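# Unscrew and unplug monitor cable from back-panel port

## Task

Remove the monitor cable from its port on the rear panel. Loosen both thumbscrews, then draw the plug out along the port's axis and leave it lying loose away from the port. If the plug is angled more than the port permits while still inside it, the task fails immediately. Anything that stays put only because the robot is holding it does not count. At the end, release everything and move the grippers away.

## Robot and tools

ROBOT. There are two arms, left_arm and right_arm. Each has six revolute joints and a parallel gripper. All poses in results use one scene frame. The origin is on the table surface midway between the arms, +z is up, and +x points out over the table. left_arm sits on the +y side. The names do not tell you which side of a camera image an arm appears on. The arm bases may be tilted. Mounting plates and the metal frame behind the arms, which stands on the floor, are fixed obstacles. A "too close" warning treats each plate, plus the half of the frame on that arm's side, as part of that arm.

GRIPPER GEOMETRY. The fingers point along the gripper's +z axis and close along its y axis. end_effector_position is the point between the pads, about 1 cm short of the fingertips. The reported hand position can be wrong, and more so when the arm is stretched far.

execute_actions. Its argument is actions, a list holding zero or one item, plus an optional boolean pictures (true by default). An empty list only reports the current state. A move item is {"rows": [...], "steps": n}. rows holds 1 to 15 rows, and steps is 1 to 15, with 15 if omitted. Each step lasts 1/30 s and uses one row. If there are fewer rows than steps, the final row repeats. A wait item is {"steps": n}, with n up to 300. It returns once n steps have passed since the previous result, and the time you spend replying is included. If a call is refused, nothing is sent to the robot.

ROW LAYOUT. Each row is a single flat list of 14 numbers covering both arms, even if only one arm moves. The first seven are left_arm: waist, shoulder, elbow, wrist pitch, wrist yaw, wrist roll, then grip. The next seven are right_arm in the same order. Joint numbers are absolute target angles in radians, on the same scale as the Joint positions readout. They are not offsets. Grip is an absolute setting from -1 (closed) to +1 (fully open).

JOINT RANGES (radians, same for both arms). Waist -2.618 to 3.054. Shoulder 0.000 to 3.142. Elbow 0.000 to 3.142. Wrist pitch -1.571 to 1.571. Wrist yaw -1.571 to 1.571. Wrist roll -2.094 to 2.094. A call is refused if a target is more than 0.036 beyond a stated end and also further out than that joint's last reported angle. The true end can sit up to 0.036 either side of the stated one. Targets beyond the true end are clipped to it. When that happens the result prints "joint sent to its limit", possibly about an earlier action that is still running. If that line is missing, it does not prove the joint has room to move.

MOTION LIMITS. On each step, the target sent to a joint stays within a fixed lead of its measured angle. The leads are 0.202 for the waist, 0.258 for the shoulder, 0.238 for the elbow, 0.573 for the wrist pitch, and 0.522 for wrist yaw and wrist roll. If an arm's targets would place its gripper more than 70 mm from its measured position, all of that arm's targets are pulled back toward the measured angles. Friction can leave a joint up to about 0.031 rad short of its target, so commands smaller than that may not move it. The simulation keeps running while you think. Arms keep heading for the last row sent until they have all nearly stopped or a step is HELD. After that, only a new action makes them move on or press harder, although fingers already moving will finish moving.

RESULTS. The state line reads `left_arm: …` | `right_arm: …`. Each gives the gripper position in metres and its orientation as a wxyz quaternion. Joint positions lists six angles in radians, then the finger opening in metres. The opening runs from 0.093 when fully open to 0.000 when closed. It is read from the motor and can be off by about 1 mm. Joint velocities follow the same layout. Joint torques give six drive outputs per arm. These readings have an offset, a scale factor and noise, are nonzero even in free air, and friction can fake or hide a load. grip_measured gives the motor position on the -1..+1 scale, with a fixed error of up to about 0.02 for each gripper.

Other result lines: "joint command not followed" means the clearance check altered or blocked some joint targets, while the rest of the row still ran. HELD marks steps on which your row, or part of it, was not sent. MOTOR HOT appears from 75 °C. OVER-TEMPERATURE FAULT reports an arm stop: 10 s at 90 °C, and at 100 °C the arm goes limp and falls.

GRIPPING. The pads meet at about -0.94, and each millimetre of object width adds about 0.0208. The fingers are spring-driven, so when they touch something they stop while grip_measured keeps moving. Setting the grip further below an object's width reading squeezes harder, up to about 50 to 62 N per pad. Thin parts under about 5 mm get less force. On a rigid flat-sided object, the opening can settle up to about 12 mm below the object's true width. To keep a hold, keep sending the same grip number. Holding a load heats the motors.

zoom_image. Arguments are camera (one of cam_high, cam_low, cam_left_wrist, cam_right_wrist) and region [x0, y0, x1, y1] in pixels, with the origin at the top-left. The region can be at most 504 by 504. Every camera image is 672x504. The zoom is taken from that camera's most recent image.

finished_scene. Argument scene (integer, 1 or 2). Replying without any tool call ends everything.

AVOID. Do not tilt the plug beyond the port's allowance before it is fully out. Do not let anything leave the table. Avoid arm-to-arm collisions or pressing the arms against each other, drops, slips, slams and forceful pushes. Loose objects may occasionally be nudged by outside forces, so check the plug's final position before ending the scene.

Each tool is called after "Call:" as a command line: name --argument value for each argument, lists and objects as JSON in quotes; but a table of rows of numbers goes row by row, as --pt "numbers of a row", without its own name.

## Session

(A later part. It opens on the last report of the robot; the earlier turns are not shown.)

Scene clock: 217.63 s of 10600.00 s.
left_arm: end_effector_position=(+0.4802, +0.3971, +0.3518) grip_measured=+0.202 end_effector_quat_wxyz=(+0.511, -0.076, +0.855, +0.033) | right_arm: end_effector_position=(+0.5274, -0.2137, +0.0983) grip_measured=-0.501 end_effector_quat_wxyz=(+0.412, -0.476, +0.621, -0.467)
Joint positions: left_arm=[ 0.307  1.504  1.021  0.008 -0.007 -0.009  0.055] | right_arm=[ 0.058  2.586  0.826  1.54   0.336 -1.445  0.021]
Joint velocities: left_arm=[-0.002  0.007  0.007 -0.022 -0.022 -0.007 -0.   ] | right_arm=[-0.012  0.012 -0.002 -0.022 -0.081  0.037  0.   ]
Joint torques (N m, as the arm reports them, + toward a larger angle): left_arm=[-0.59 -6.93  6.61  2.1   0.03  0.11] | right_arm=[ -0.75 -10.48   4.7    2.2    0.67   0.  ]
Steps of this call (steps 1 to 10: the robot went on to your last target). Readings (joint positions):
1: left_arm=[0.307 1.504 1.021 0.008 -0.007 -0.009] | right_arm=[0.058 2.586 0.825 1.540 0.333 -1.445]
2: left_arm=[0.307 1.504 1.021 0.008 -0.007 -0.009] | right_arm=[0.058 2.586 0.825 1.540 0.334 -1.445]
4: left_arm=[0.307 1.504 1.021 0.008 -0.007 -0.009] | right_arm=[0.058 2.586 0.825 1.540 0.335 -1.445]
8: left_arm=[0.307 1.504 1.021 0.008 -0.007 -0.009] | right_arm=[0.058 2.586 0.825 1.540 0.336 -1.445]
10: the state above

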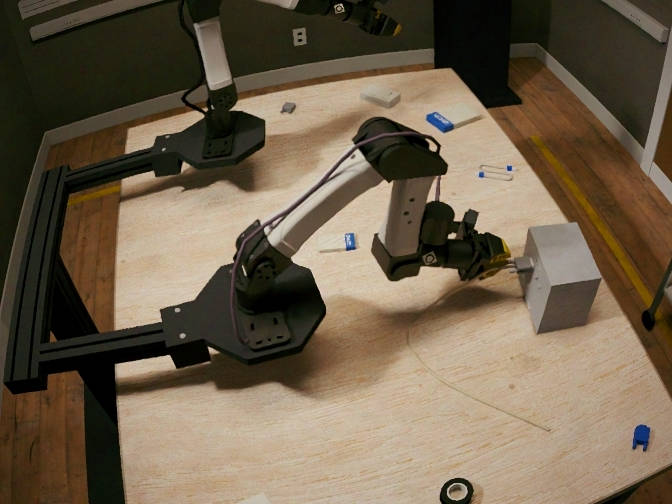

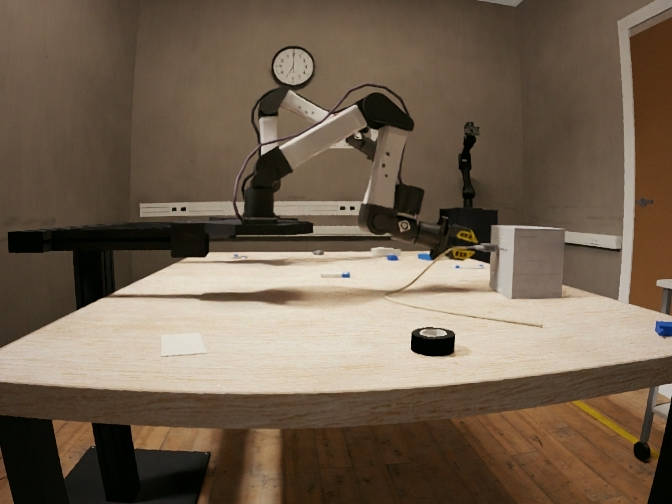

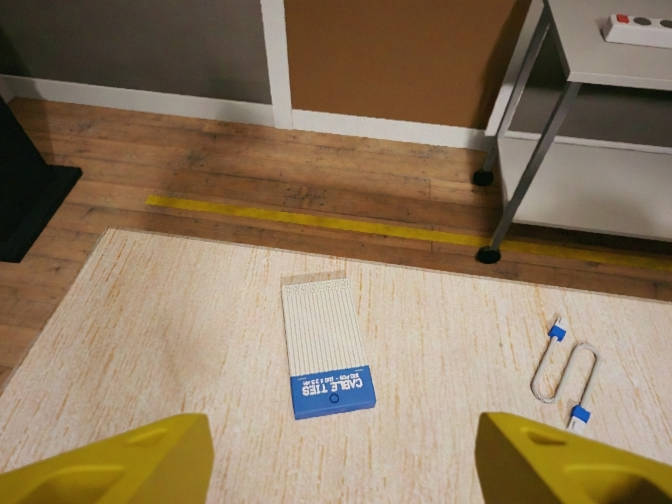

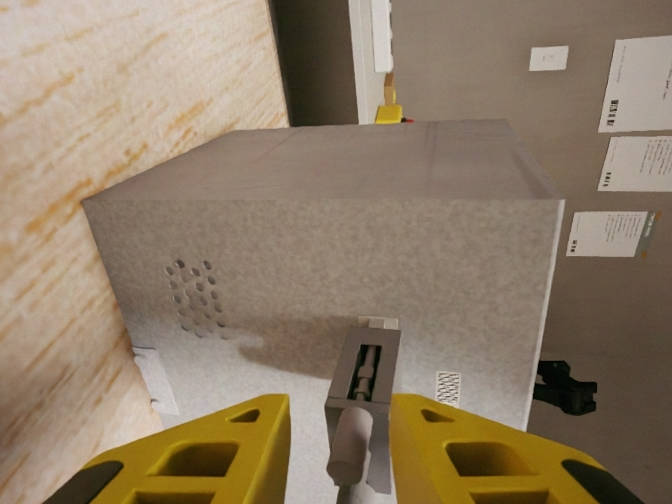

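Call:
execute_actions --actions '[{"rows":[[0.3,1.5,1,0,0,0,0.2,0.095,2.6,0.872,1.55,0.4,-1.25,-0.5],[0.3,1.5,1,0,0,0,0.2,0.095,2.6,0.872,1.55,0.4,-1.25,-0.5],[0.3,1.5,1,0,0,0,0.2,0.095,2.6,0.872,1.55,0.5,-1.25,-0.5]]}]' --pictures false

Call:
execute_actions --actions '[{"steps":10}]'

Call:
zoom_image --camera "cam_high" --region '[470,230,550,290]'

Scene clock: 221.93 s of 10600.00 s.
left_arm: end_effector_position=(+0.4802, +0.3971, +0.3518) grip_measured=+0.202 end_effector_quat_wxyz=(+0.511, -0.076, +0.855, +0.033) | right_arm: end_effector_position=(+0.5298, -0.2168, +0.1054) grip_measured=-0.501 end_effector_quat_wxyz=(+0.435, -0.383, +0.670, -0.465)
Joint positions: left_arm=[ 0.307  1.504  1.021  0.008 -0.007 -0.009  0.055] | right_arm=[ 0.096  2.591  0.857  1.542  0.476 -1.264  0.021]
Joint velocities: left_arm=[-0.002  0.012  0.002 -0.022 -0.095 -0.007 -0.   ] | right_arm=[-0.002 -0.002  0.007 -0.022 -0.022  0.066 -0.001]
Joint torques (N m, as the arm reports them, + toward a larger angle): left_arm=[-0.44 -6.95  6.56  2.11  0.06  0.12] | right_arm=[-0.33 -9.05  4.93  2.29  0.36  0.06]
Steps of this call (steps 1 to 15: the robot went on to your last target; steps 16 to 90: nothing new was sent; then 0.80 s passed at rest; steps 91 to 105: all 15 steps of this action). Readings (joint positions):
91: left_arm=[0.307 1.504 1.021 0.008 -0.007 -0.009] | right_arm=[0.063 2.587 0.830 1.540 0.343 -1.414]
92: left_arm=[0.307 1.504 1.021 0.008 -0.007 -0.009] | right_arm=[0.070 2.590 0.839 1.540 0.353 -1.382]
94: left_arm=[0.307 1.504 1.021 0.008 -0.007 -0.009] | right_arm=[0.088 2.591 0.851 1.540 0.397 -1.337]
98: left_arm=[0.307 1.504 1.021 0.008 -0.007 -0.009] | right_arm=[0.096 2.591 0.857 1.541 0.450 -1.289]
105: the state above

Scene clock: 222.27 s of 10600.00 s.
left_arm: end_effector_position=(+0.4802, +0.3971, +0.3518) grip_measured=+0.202 end_effector_quat_wxyz=(+0.511, -0.076, +0.855, +0.033) | right_arm: end_effector_position=(+0.5297, -0.2173, +0.1055) grip_measured=-0.501 end_effector_quat_wxyz=(+0.436, -0.380, +0.671, -0.464)
Joint positions: left_arm=[ 0.307  1.504  1.021  0.008 -0.007 -0.009  0.055] | right_arm=[ 0.096  2.591  0.857  1.542  0.48  -1.257  0.021]
Joint velocities: left_arm=[ 0.012 -0.012 -0.012 -0.022 -0.037  0.022 -0.001] | right_arm=[-0.007  0.002  0.002 -0.066 -0.007  0.007  0.001]
Joint torques (N m, as the arm reports them, + toward a larger angle): left_arm=[-0.52 -7.04  6.64  2.07  0.1   0.12] | right_arm=[-0.05 -9.12  5.08  2.17  0.38  0.14]
Steps of this call (steps 1 to 10: the robot went on to your last target). Readings (joint positions):
1: left_arm=[0.307 1.504 1.021 0.008 -0.007 -0.009] | right_arm=[0.096 2.591 0.857 1.542 0.477 -1.262]
2: left_arm=[0.307 1.504 1.021 0.008 -0.007 -0.009] | right_arm=[0.096 2.591 0.857 1.542 0.478 -1.261]
4: left_arm=[0.307 1.504 1.021 0.008 -0.007 -0.009] | right_arm=[0.096 2.591 0.857 1.542 0.479 -1.259]
8: left_arm=[0.307 1.504 1.021 0.008 -0.007 -0.009] | right_arm=[0.096 2.591 0.857 1.542 0.480 -1.257]
10: the state above

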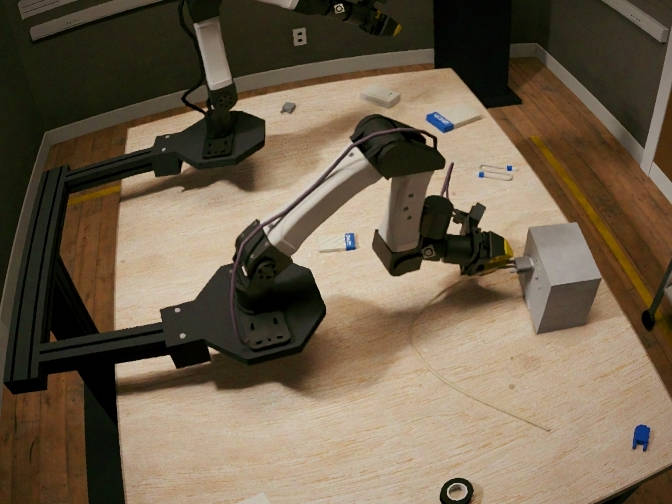

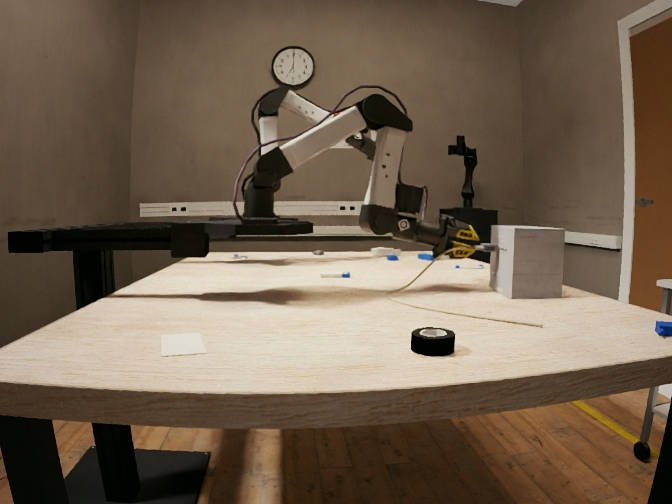

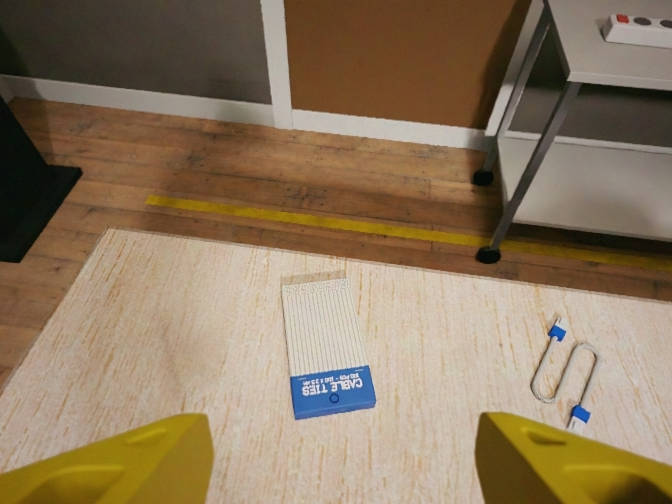

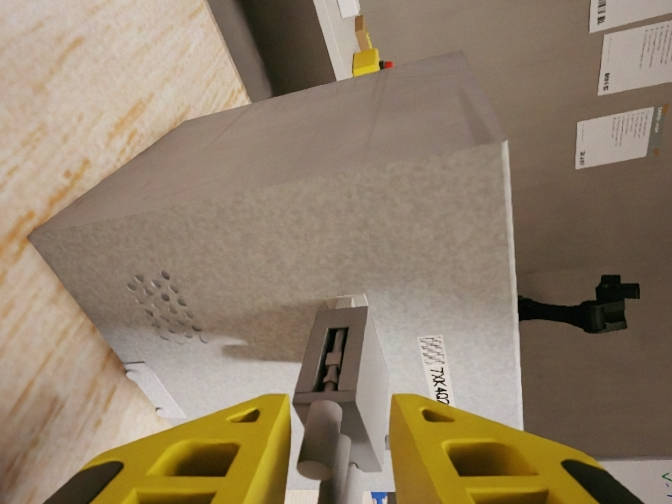

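Region (470, 230, 550, 290) of cam_high's 672x504 image, scaled by 6.300, with more detail than that image has; it fills the top 378 rows of this view, and the rest is white.

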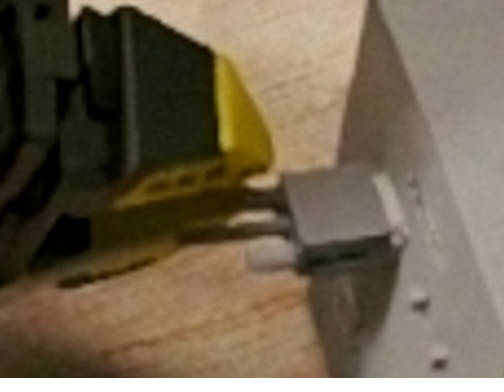

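Call:
execute_actions --actions '[{"rows":[[0.3,1.5,1,0,0,0,0.2,0.095,2.59,0.86,1.525,0.52,-0.65,-0.65]]}]'

Call:
execute_actions --actions '[{"rows":[[0.3,1.5,1,0,0,0,0.2,0.095,2.59,0.86,1.525,0.52,-0.68,-0.92],[0.3,1.5,1,0,0,0,0.2,0.095,2.59,0.86,1.525,0.52,-0.68,-0.92],[0.3,1.5,1,0,0,0,0.2,0.095,2.59,0.86,1.525,0.52,-1.55,-0.92]]}]'

Scene clock: 225.97 s of 10600.00 s.
left_arm: end_effector_position=(+0.4802, +0.3971, +0.3518) grip_measured=+0.202 end_effector_quat_wxyz=(+0.511, -0.076, +0.855, +0.033) | right_arm: end_effector_position=(+0.5276, -0.2223, +0.1037) grip_measured=-0.649 end_effector_quat_wxyz=(+0.540, -0.166, +0.755, -0.332)
Joint positions: left_arm=[ 0.307  1.504  1.021  0.008 -0.007 -0.009  0.055] | right_arm=[ 0.096  2.591  0.857  1.532  0.511 -0.681  0.014]
Joint velocities: left_arm=[-0.012  0.002  0.002 -0.037 -0.037 -0.051 -0.001] | right_arm=[ 0.012 -0.007 -0.017 -0.037 -0.007  0.168 -0.   ]
Joint torques (N m, as the arm reports them, + toward a larger angle): left_arm=[-0.66 -6.9   6.67  2.1   0.07  0.14] | right_arm=[-0.29 -9.99  3.91  2.05  0.2   0.11]
Steps of this call (steps 1 to 15: the robot went on to your last target; steps 16 to 90: nothing new was sent; then 0.20 s passed at rest; steps 91 to 105: all 15 steps of this action). Readings (joint positions):
91: left_arm=[0.307 1.504 1.021 0.008 -0.007 -0.009] | right_arm=[0.096 2.591 0.857 1.539 0.483 -1.172]
92: left_arm=[0.307 1.504 1.021 0.008 -0.007 -0.009] | right_arm=[0.096 2.591 0.857 1.537 0.487 -1.072]
94: left_arm=[0.307 1.504 1.021 0.008 -0.007 -0.009] | right_arm=[0.096 2.591 0.857 1.536 0.496 -0.922]
98: left_arm=[0.307 1.504 1.021 0.008 -0.007 -0.009] | right_arm=[0.096 2.591 0.857 1.531 0.506 -0.765]
105: the state above

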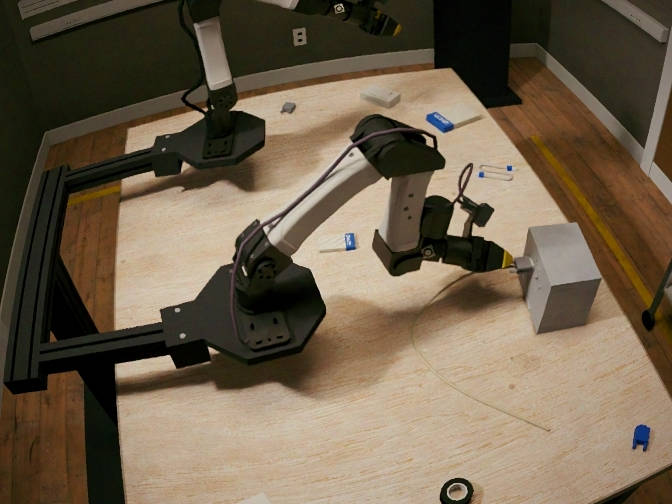

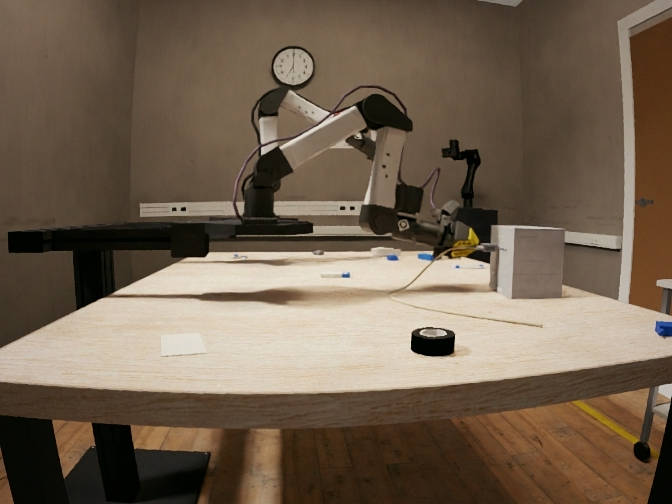

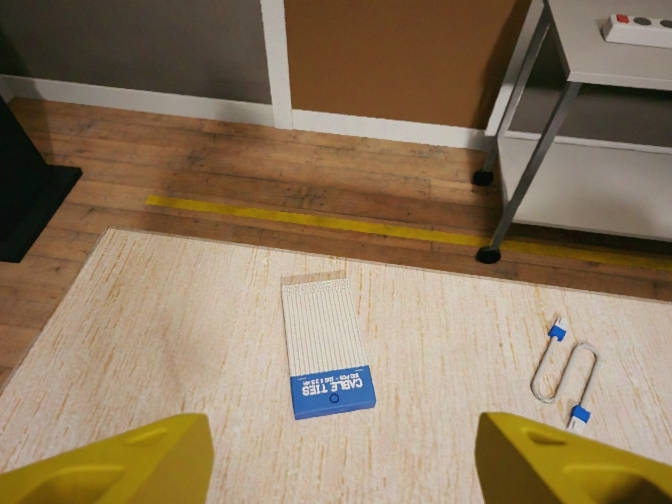

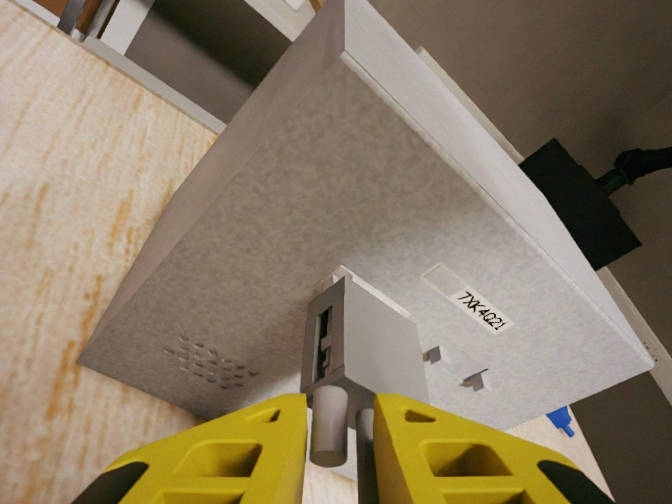

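Scene clock: 226.47 s of 10600.00 s.
left_arm: end_effector_position=(+0.4802, +0.3971, +0.3518) grip_measured=+0.202 end_effector_quat_wxyz=(+0.511, -0.076, +0.855, +0.033) | right_arm: end_effector_position=(+0.5274, -0.2189, +0.1007) grip_measured=-0.909 end_effector_quat_wxyz=(+0.382, -0.436, +0.644, -0.500)
Joint positions: left_arm=[ 0.307  1.504  1.021  0.008 -0.007 -0.009  0.055] | right_arm=[ 0.101  2.59   0.857  1.517  0.503 -1.423  0.002]
Joint velocities: left_arm=[-0.002  0.007 -0.007 -0.022 -0.007 -0.022  0.002] | right_arm=[ 0.002  0.002  0.002  0.007  0.095 -0.212 -0.   ]
Joint torques (N m, as the arm reports them, + toward a larger angle): left_arm=[-0.61 -6.91  6.65  2.11  0.09  0.13] | right_arm=[-0.73 -9.7   3.91  2.1   0.34 -1.17]
Steps of this call (steps 1 to 15: all 15 steps of this action). Readings (joint positions):
1: left_arm=[0.307 1.504 1.021 0.008 -0.007 -0.009] | right_arm=[0.096 2.591 0.857 1.530 0.507 -0.682]
2: left_arm=[0.307 1.504 1.021 0.008 -0.007 -0.009] | right_arm=[0.097 2.591 0.857 1.523 0.499 -0.691]
4: left_arm=[0.307 1.504 1.021 0.008 -0.007 -0.009] | right_arm=[0.097 2.590 0.857 1.520 0.494 -0.888]
8: left_arm=[0.307 1.504 1.021 0.008 -0.007 -0.009] | right_arm=[0.097 2.590 0.857 1.518 0.494 -1.244]
15: the state above

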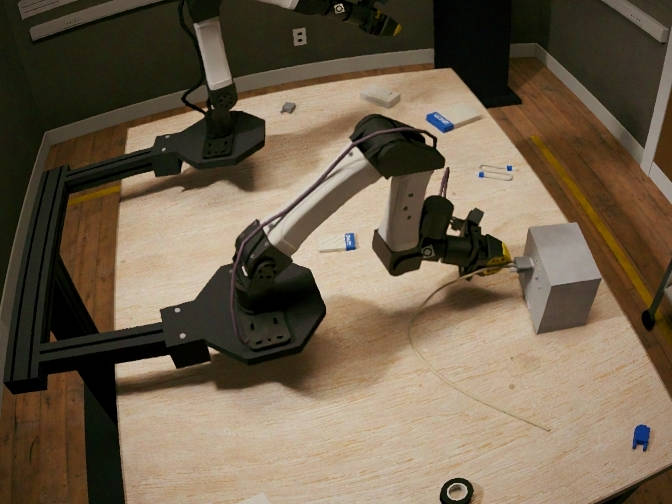

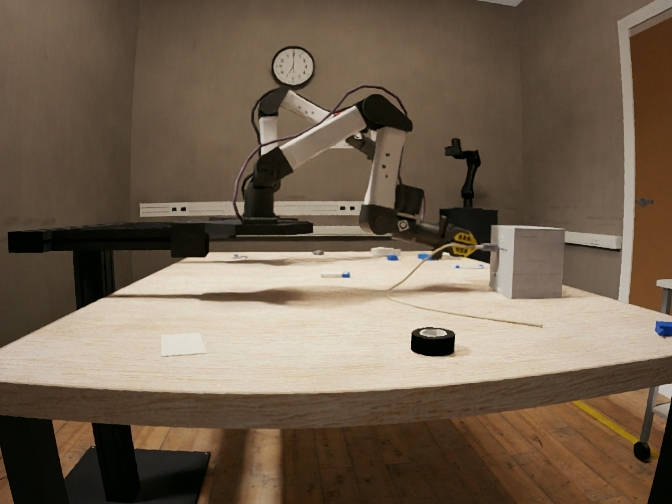

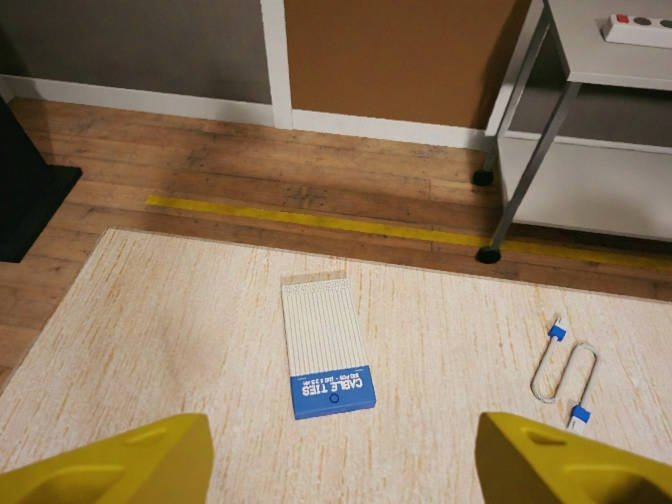

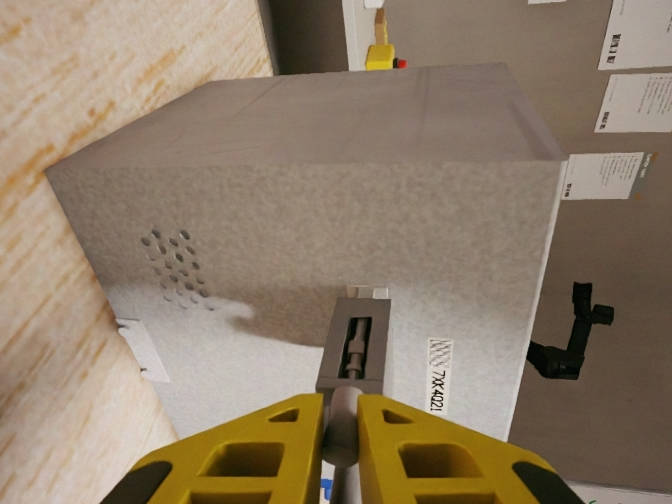

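Call:
execute_actions --actions '[{"rows":[[0.3,1.5,1,0,0,0,0.2,0.1,2.59,0.86,1.54,0.485,-1.4,-0.65],[0.3,1.5,1,0,0,0,0.2,0.1,2.59,0.86,1.55,0.485,-0.5,-0.65]]}]' --pictures false

Call:
execute_actions --actions '[{"rows":[[0.3,1.5,1,0,0,0,0.2,0.1,2.59,0.86,1.55,0.485,-0.56,-0.92],[0.3,1.5,1,0,0,0,0.2,0.1,2.59,0.86,1.53,0.485,-1.55,-0.92]]}]' --pictures false

Call:
execute_actions --actions '[{"rows":[[0.3,1.5,1,0,0,0,0.2,0.1,2.59,0.86,1.53,0.485,-1.47,-0.65],[0.3,1.5,1,0,0,0,0.2,0.1,2.59,0.86,1.55,0.485,-0.5,-0.65]]}]' --pictures false

Call:
execute_actions --actions '[{"rows":[[0.3,1.5,1,0,0,0,0.2,0.1,2.59,0.86,1.55,0.485,-0.56,-0.92],[0.3,1.5,1,0,0,0,0.2,0.1,2.59,0.86,1.53,0.485,-1.5,-0.92]]}]'

Scene clock: 234.03 s of 10600.00 s.
left_arm: end_effector_position=(+0.4802, +0.3971, +0.3518) grip_measured=+0.202 end_effector_quat_wxyz=(+0.511, -0.076, +0.855, +0.033) | right_arm: end_effector_position=(+0.5294, -0.2143, +0.1047) grip_measured=-0.652 end_effector_quat_wxyz=(+0.565, -0.130, +0.761, -0.291)
Joint positions: left_arm=[ 0.307  1.504  1.021  0.008 -0.007 -0.009  0.055] | right_arm=[ 0.107  2.594  0.86   1.539  0.494 -0.566  0.014]
Joint velocities: left_arm=[ 0.002  0.007 -0.007 -0.007  0.051  0.081 -0.002] | right_arm=[ 0.007 -0.007  0.007 -0.007  0.007  0.388 -0.   ]
Joint torques (N m, as the arm reports them, + toward a larger angle): left_arm=[-0.54 -6.92  6.65  2.09  0.09  0.13] | right_arm=[ -0.97 -10.05   3.42   2.2    0.05   0.1 ]
Steps of this call (steps 1 to 30: the robot went on to your last target; steps 31 to 90: nothing new was sent; then 4.07 s passed at rest; steps 91 to 105: all 15 steps of this action). Readings (joint positions):
91: left_arm=[0.307 1.504 1.021 0.008 -0.007 -0.009] | right_arm=[0.106 2.594 0.860 1.515 0.507 -1.430]
92: left_arm=[0.307 1.504 1.021 0.008 -0.007 -0.009] | right_arm=[0.107 2.594 0.860 1.513 0.501 -1.345]
94: left_arm=[0.307 1.504 1.021 0.008 -0.007 -0.009] | right_arm=[0.107 2.594 0.860 1.522 0.497 -1.145]
98: left_arm=[0.307 1.504 1.021 0.008 -0.007 -0.009] | right_arm=[0.107 2.594 0.860 1.532 0.494 -0.787]
105: the state above

Scene clock: 234.53 s of 10600.00 s.
left_arm: end_effector_position=(+0.4802, +0.3971, +0.3518) grip_measured=+0.202 end_effector_quat_wxyz=(+0.511, -0.076, +0.855, +0.033) | right_arm: end_effector_position=(+0.5300, -0.2117, +0.1026) grip_measured=-0.919 end_effector_quat_wxyz=(+0.382, -0.459, +0.624, -0.504)
Joint positions: left_arm=[ 0.307  1.504  1.021  0.008 -0.007 -0.009  0.055] | right_arm=[ 0.105  2.593  0.86   1.529  0.473 -1.477  0.001]
Joint velocities: left_arm=[-0.002  0.007 -0.002 -0.125 -0.081 -0.051 -0.001] | right_arm=[-0.007 -0.012 -0.012 -0.051 -0.037 -0.491 -0.   ]
Joint torques (N m, as the arm reports them, + toward a larger angle): left_arm=[-0.57 -6.88  6.65  2.08  0.05  0.11] | right_arm=[ -0.62 -10.2    3.38   2.15   0.34  -0.05]
Steps of this call (steps 1 to 15: all 15 steps of this action). Readings (joint positions):
1: left_arm=[0.307 1.504 1.021 0.008 -0.007 -0.009] | right_arm=[0.106 2.594 0.860 1.541 0.497 -0.564]
2: left_arm=[0.307 1.504 1.021 0.008 -0.007 -0.009] | right_arm=[0.103 2.593 0.860 1.547 0.502 -0.647]
4: left_arm=[0.307 1.504 1.021 0.008 -0.007 -0.009] | right_arm=[0.105 2.593 0.860 1.545 0.491 -0.849]
8: left_arm=[0.307 1.504 1.021 0.008 -0.007 -0.009] | right_arm=[0.105 2.593 0.860 1.538 0.481 -1.226]
15: the state above

Scene clock: 235.03 s of 10600.00 s.
left_arm: end_effector_position=(+0.4802, +0.3971, +0.3518) grip_measured=+0.202 end_effector_quat_wxyz=(+0.511, -0.076, +0.855, +0.033) | right_arm: end_effector_position=(+0.5303, -0.2125, +0.1050) grip_measured=-0.652 end_effector_quat_wxyz=(+0.567, -0.137, +0.760, -0.288)
Joint positions: left_arm=[ 0.307  1.504  1.021  0.008 -0.007 -0.009  0.055] | right_arm=[ 0.105  2.593  0.86   1.539  0.478 -0.573  0.014]
Joint velocities: left_arm=[ 0.002  0.002 -0.012 -0.066 -0.037  0.081 -0.   ] | right_arm=[ 0.002 -0.017  0.002  0.007  0.037  0.476  0.   ]
Joint torques (N m, as the arm reports them, + toward a larger angle): left_arm=[-0.53 -6.97  6.55  2.09  0.1   0.12] | right_arm=[-0.56 -9.97  3.58  2.15  0.18  0.08]
Steps of this call (steps 1 to 15: all 15 steps of this action). Readings (joint positions):
1: left_arm=[0.307 1.504 1.021 0.008 -0.007 -0.009] | right_arm=[0.105 2.593 0.860 1.529 0.473 -1.479]
2: left_arm=[0.307 1.504 1.021 0.008 -0.007 -0.009] | right_arm=[0.105 2.593 0.860 1.529 0.473 -1.395]
4: left_arm=[0.307 1.504 1.021 0.008 -0.007 -0.009] | right_arm=[0.105 2.593 0.860 1.532 0.474 -1.194]
8: left_arm=[0.307 1.504 1.021 0.008 -0.007 -0.009] | right_arm=[0.105 2.593 0.860 1.535 0.476 -0.821]
15: the state above

Scene clock: 235.53 s of 10600.00 s.
left_arm: end_effector_position=(+0.4802, +0.3971, +0.3518) grip_measured=+0.202 end_effector_quat_wxyz=(+0.511, -0.076, +0.855, +0.033) | right_arm: end_effector_position=(+0.5299, -0.2117, +0.1017) grip_measured=-0.919 end_effector_quat_wxyz=(+0.392, -0.447, +0.634, -0.495)
Joint positions: left_arm=[ 0.307  1.504  1.021  0.008 -0.007 -0.009  0.055] | right_arm=[ 0.105  2.593  0.86   1.525  0.472 -1.435  0.001]
Joint velocities: left_arm=[ 0.007  0.007 -0.012  0.022 -0.022 -0.081  0.002] | right_arm=[ 0.017  0.017 -0.017 -0.095  0.007 -0.447  0.   ]
Joint torques (N m, as the arm reports them, + toward a larger angle): left_arm=[-0.59 -6.94  6.75  2.1   0.06  0.13] | right_arm=[-0.47 -9.9   3.71  2.16  0.26 -0.04]
Steps of this call (steps 1 to 15: all 15 steps of this action). Readings (joint positions):
1: left_arm=[0.307 1.504 1.021 0.008 -0.007 -0.009] | right_arm=[0.105 2.593 0.860 1.541 0.479 -0.570]
2: left_arm=[0.307 1.504 1.021 0.008 -0.007 -0.009] | right_arm=[0.105 2.593 0.860 1.543 0.481 -0.654]
4: left_arm=[0.307 1.504 1.021 0.008 -0.007 -0.009] | right_arm=[0.105 2.593 0.860 1.540 0.481 -0.855]
8: left_arm=[0.307 1.504 1.021 0.008 -0.007 -0.009] | right_arm=[0.105 2.593 0.860 1.533 0.477 -1.214]
15: the state above

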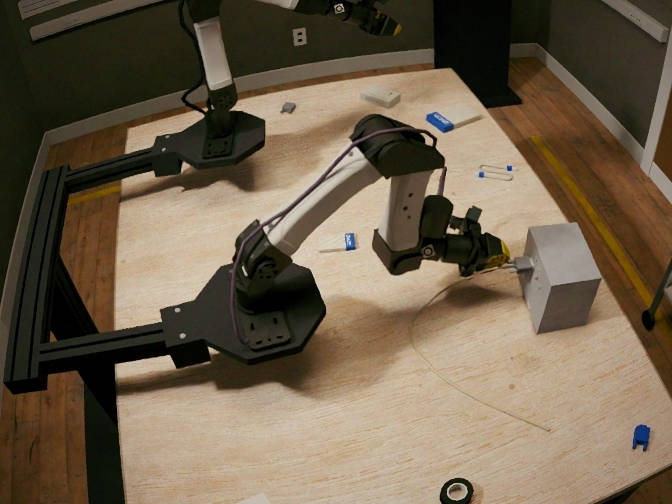

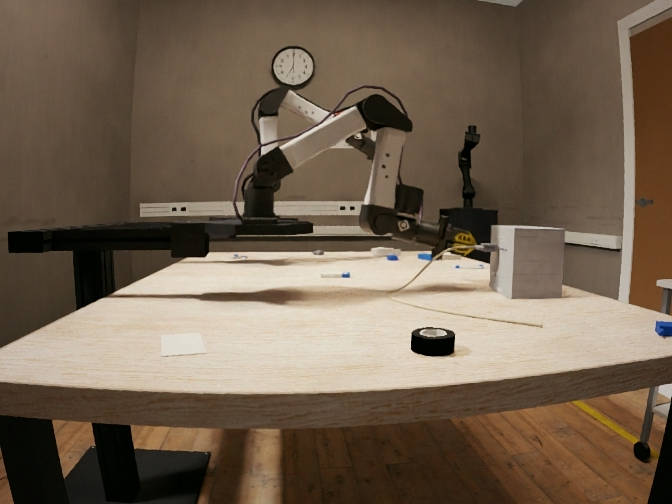

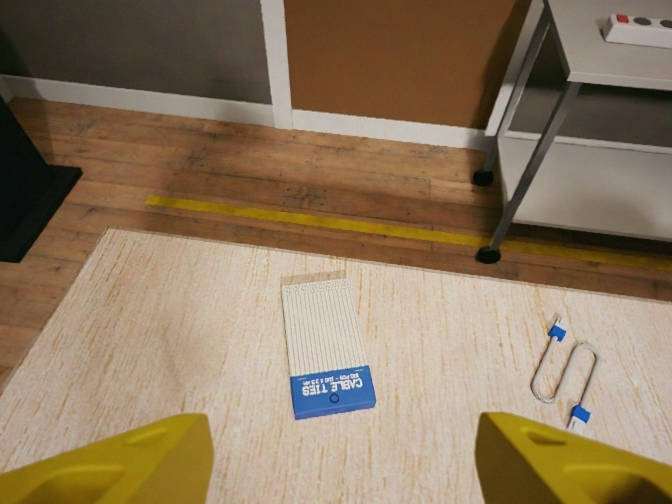

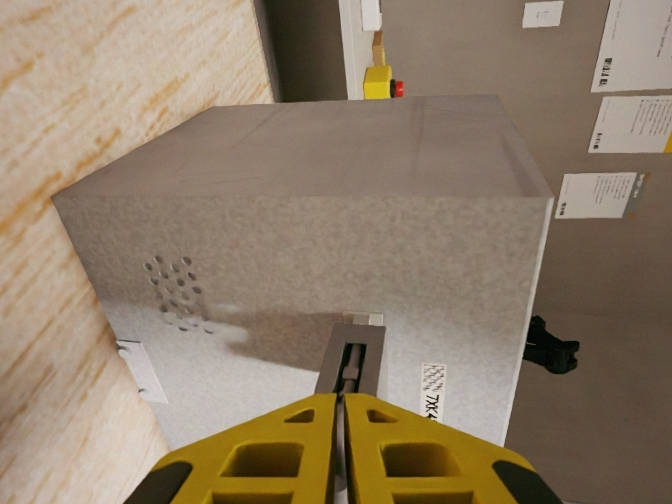

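Too far out; using an intermediate offset.

Call:
execute_actions --actions '[{"rows":[[0.3,1.5,1,0,0,0,0.2,0.103,2.59,0.86,1.535,0.485,-1.4,-0.65],[0.3,1.5,1,0,0,0,0.2,0.103,2.59,0.86,1.535,0.52,-0.52,-0.65]]}]' --pictures false

Call:
execute_actions --actions '[{"rows":[[0.3,1.5,1,0,0,0,0.2,0.103,2.59,0.86,1.535,0.52,-0.58,-0.92],[0.3,1.5,1,0,0,0,0.2,0.103,2.59,0.86,1.535,0.52,-1.45,-0.92]]}]' --pictures false

Call:
execute_actions --actions '[{"rows":[[0.3,1.5,1,0,0,0,0.2,0.103,2.59,0.86,1.535,0.52,-1.38,-0.65],[0.3,1.5,1,0,0,0,0.2,0.103,2.59,0.86,1.535,0.52,-0.52,-0.65]]}]' --pictures false

Call:
execute_actions --actions '[{"rows":[[0.3,1.5,1,0,0,0,0.2,0.103,2.59,0.86,1.535,0.52,-0.58,-0.92],[0.3,1.5,1,0,0,0,0.2,0.103,2.59,0.86,1.535,0.52,-1.45,-0.92]]}]' --pictures false

Call:
execute_actions --actions '[{"rows":[[0.3,1.5,1,0,0,0,0.2,0.103,2.59,0.86,1.535,0.52,-1.38,-0.65],[0.3,1.5,1,0,0,0,0.2,0.103,2.59,0.86,1.535,0.52,-0.58,-0.65]]}]' --pictures false

Scene clock: 242.23 s of 10600.00 s.
left_arm: end_effector_position=(+0.4802, +0.3971, +0.3518) grip_measured=+0.202 end_effector_quat_wxyz=(+0.511, -0.076, +0.855, +0.033) | right_arm: end_effector_position=(+0.5283, -0.2187, +0.1049) grip_measured=-0.652 end_effector_quat_wxyz=(+0.557, -0.132, +0.760, -0.307)
Joint positions: left_arm=[ 0.307  1.504  1.021  0.008 -0.007 -0.009  0.055] | right_arm=[ 0.105  2.593  0.86   1.537  0.516 -0.592  0.014]
Joint velocities: left_arm=[-0.002  0.012 -0.012 -0.022 -0.022 -0.037 -0.   ] | right_arm=[-0.012 -0.002 -0.002  0.037  0.051  0.359 -0.   ]
Joint torques (N m, as the arm reports them, + toward a larger angle): left_arm=[-0.59 -7.03  6.61  2.08  0.07  0.12] | right_arm=[-0.35 -9.91  3.68  1.99  0.13  0.12]
Steps of this call (steps 1 to 30: the robot went on to your last target; steps 31 to 90: nothing new was sent; then 3.20 s passed at rest; steps 91 to 105: all 15 steps of this action). Readings (joint positions):
91: left_arm=[0.307 1.504 1.021 0.008 -0.007 -0.009] | right_arm=[0.105 2.593 0.860 1.523 0.471 -1.478]
92: left_arm=[0.307 1.504 1.021 0.008 -0.007 -0.009] | right_arm=[0.105 2.593 0.860 1.523 0.476 -1.391]
94: left_arm=[0.307 1.504 1.021 0.008 -0.007 -0.009] | right_arm=[0.105 2.593 0.860 1.523 0.488 -1.191]
98: left_arm=[0.307 1.504 1.021 0.008 -0.007 -0.009] | right_arm=[0.105 2.593 0.860 1.524 0.502 -0.825]
105: the state above

Scene clock: 242.73 s of 10600.00 s.
left_arm: end_effector_position=(+0.4802, +0.3971, +0.3518) grip_measured=+0.202 end_effector_quat_wxyz=(+0.511, -0.076, +0.855, +0.033) | right_arm: end_effector_position=(+0.5283, -0.2155, +0.1009) grip_measured=-0.911 end_effector_quat_wxyz=(+0.394, -0.426, +0.649, -0.491)
Joint positions: left_arm=[ 0.307  1.504  1.021  0.008 -0.007 -0.009  0.055] | right_arm=[ 0.106  2.593  0.86   1.519  0.499 -1.387  0.001]
Joint velocities: left_arm=[-0.007 -0.002  0.002  0.022 -0.007  0.051  0.   ] | right_arm=[ 0.022 -0.007  0.002  0.007  0.007 -0.315  0.001]
Joint torques (N m, as the arm reports them, + toward a larger angle): left_arm=[-0.56 -6.89  6.64  2.08  0.05  0.12] | right_arm=[-0.33 -9.8   3.63  2.29  0.38 -0.23]
Steps of this call (steps 1 to 15: all 15 steps of this action). Readings (joint positions):
1: left_arm=[0.307 1.504 1.021 0.008 -0.007 -0.009] | right_arm=[0.105 2.593 0.860 1.539 0.518 -0.589]
2: left_arm=[0.307 1.504 1.021 0.008 -0.007 -0.009] | right_arm=[0.105 2.593 0.860 1.538 0.515 -0.673]
4: left_arm=[0.307 1.504 1.021 0.008 -0.007 -0.009] | right_arm=[0.106 2.593 0.860 1.536 0.509 -0.873]
8: left_arm=[0.307 1.504 1.021 0.008 -0.007 -0.009] | right_arm=[0.106 2.593 0.860 1.526 0.501 -1.201]
15: the state above

Scene clock: 243.23 s of 10600.00 s.
left_arm: end_effector_position=(+0.4802, +0.3971, +0.3518) grip_measured=+0.202 end_effector_quat_wxyz=(+0.511, -0.076, +0.855, +0.033) | right_arm: end_effector_position=(+0.5280, -0.2182, +0.1040) grip_measured=-0.652 end_effector_quat_wxyz=(+0.558, -0.129, +0.762, -0.303)
Joint positions: left_arm=[ 0.307  1.504  1.021  0.008 -0.007 -0.009  0.055] | right_arm=[ 0.106  2.593  0.86   1.532  0.517 -0.58   0.014]
Joint velocities: left_arm=[-0.017  0.007  0.002 -0.037 -0.051 -0.081  0.   ] | right_arm=[-0.017  0.022  0.002 -0.037  0.037  0.33   0.   ]
Joint torques (N m, as the arm reports them, + toward a larger angle): left_arm=[-0.61 -6.94  6.63  2.09  0.04  0.14] | right_arm=[-0.46 -9.88  3.58  2.02  0.15  0.08]
Steps of this call (steps 1 to 15: all 15 steps of this action). Readings (joint positions):
1: left_arm=[0.307 1.504 1.021 0.008 -0.007 -0.009] | right_arm=[0.106 2.593 0.860 1.519 0.498 -1.388]
2: left_arm=[0.307 1.504 1.021 0.008 -0.007 -0.009] | right_arm=[0.106 2.593 0.860 1.518 0.499 -1.304]
4: left_arm=[0.307 1.504 1.021 0.008 -0.007 -0.009] | right_arm=[0.106 2.593 0.860 1.522 0.503 -1.104]
8: left_arm=[0.307 1.504 1.021 0.008 -0.007 -0.009] | right_arm=[0.106 2.593 0.860 1.523 0.508 -0.772]
15: the state above

Scene clock: 243.73 s of 10600.00 s.
left_arm: end_effector_position=(+0.4802, +0.3971, +0.3518) grip_measured=+0.202 end_effector_quat_wxyz=(+0.511, -0.076, +0.855, +0.033) | right_arm: end_effector_position=(+0.5281, -0.2157, +0.1014) grip_measured=-0.911 end_effector_quat_wxyz=(+0.393, -0.425, +0.649, -0.493)
Joint positions: left_arm=[ 0.307  1.504  1.021  0.008 -0.007 -0.009  0.055] | right_arm=[ 0.107  2.593  0.86   1.521  0.505 -1.387  0.001]
Joint velocities: left_arm=[ 0.002 -0.007 -0.007 -0.022  0.007 -0.051 -0.   ] | right_arm=[-0.002  0.012  0.007 -0.037 -0.022 -0.3    0.   ]
Joint torques (N m, as the arm reports them, + toward a larger angle): left_arm=[-0.5  -6.95  6.63  2.09  0.06  0.11] | right_arm=[ -0.68 -10.31   3.51   2.42   0.3   -0.15]
Steps of this call (steps 1 to 15: all 15 steps of this action). Readings (joint positions):
1: left_arm=[0.307 1.504 1.021 0.008 -0.007 -0.009] | right_arm=[0.106 2.593 0.860 1.534 0.518 -0.579]
2: left_arm=[0.307 1.504 1.021 0.008 -0.007 -0.009] | right_arm=[0.106 2.593 0.860 1.536 0.518 -0.663]
4: left_arm=[0.307 1.504 1.021 0.008 -0.007 -0.009] | right_arm=[0.106 2.593 0.860 1.535 0.514 -0.863]
8: left_arm=[0.307 1.504 1.021 0.008 -0.007 -0.009] | right_arm=[0.107 2.593 0.860 1.527 0.507 -1.196]
15: the state above

Scene clock: 244.23 s of 10600.00 s.
left_arm: end_effector_position=(+0.4802, +0.3971, +0.3518) grip_measured=+0.202 end_effector_quat_wxyz=(+0.511, -0.076, +0.855, +0.033) | right_arm: end_effector_position=(+0.5279, -0.2170, +0.1025) grip_measured=-0.652 end_effector_quat_wxyz=(+0.548, -0.152, +0.760, -0.316)
Joint positions: left_arm=[ 0.307  1.504  1.021  0.008 -0.007 -0.009  0.055] | right_arm=[ 0.107  2.593  0.86   1.526  0.513 -0.632  0.014]
Joint velocities: left_arm=[ 0.017  0.007  0.002 -0.007 -0.007 -0.022  0.   ] | right_arm=[-0.022  0.002  0.007  0.022 -0.022  0.315  0.   ]
Joint torques (N m, as the arm reports them, + toward a larger angle): left_arm=[-0.65 -6.96  6.53  2.09  0.07  0.11] | right_arm=[ -0.66 -10.01   3.34   2.24   0.19   0.11]
Steps of this call (steps 1 to 15: all 15 steps of this action). Readings (joint positions):
1: left_arm=[0.307 1.504 1.021 0.008 -0.007 -0.009] | right_arm=[0.107 2.593 0.860 1.520 0.505 -1.388]
2: left_arm=[0.307 1.504 1.021 0.008 -0.007 -0.009] | right_arm=[0.107 2.593 0.860 1.519 0.505 -1.304]
4: left_arm=[0.307 1.504 1.021 0.008 -0.007 -0.009] | right_arm=[0.107 2.593 0.860 1.522 0.507 -1.104]
8: left_arm=[0.307 1.504 1.021 0.008 -0.007 -0.009] | right_arm=[0.107 2.593 0.860 1.523 0.510 -0.800]
15: the state above


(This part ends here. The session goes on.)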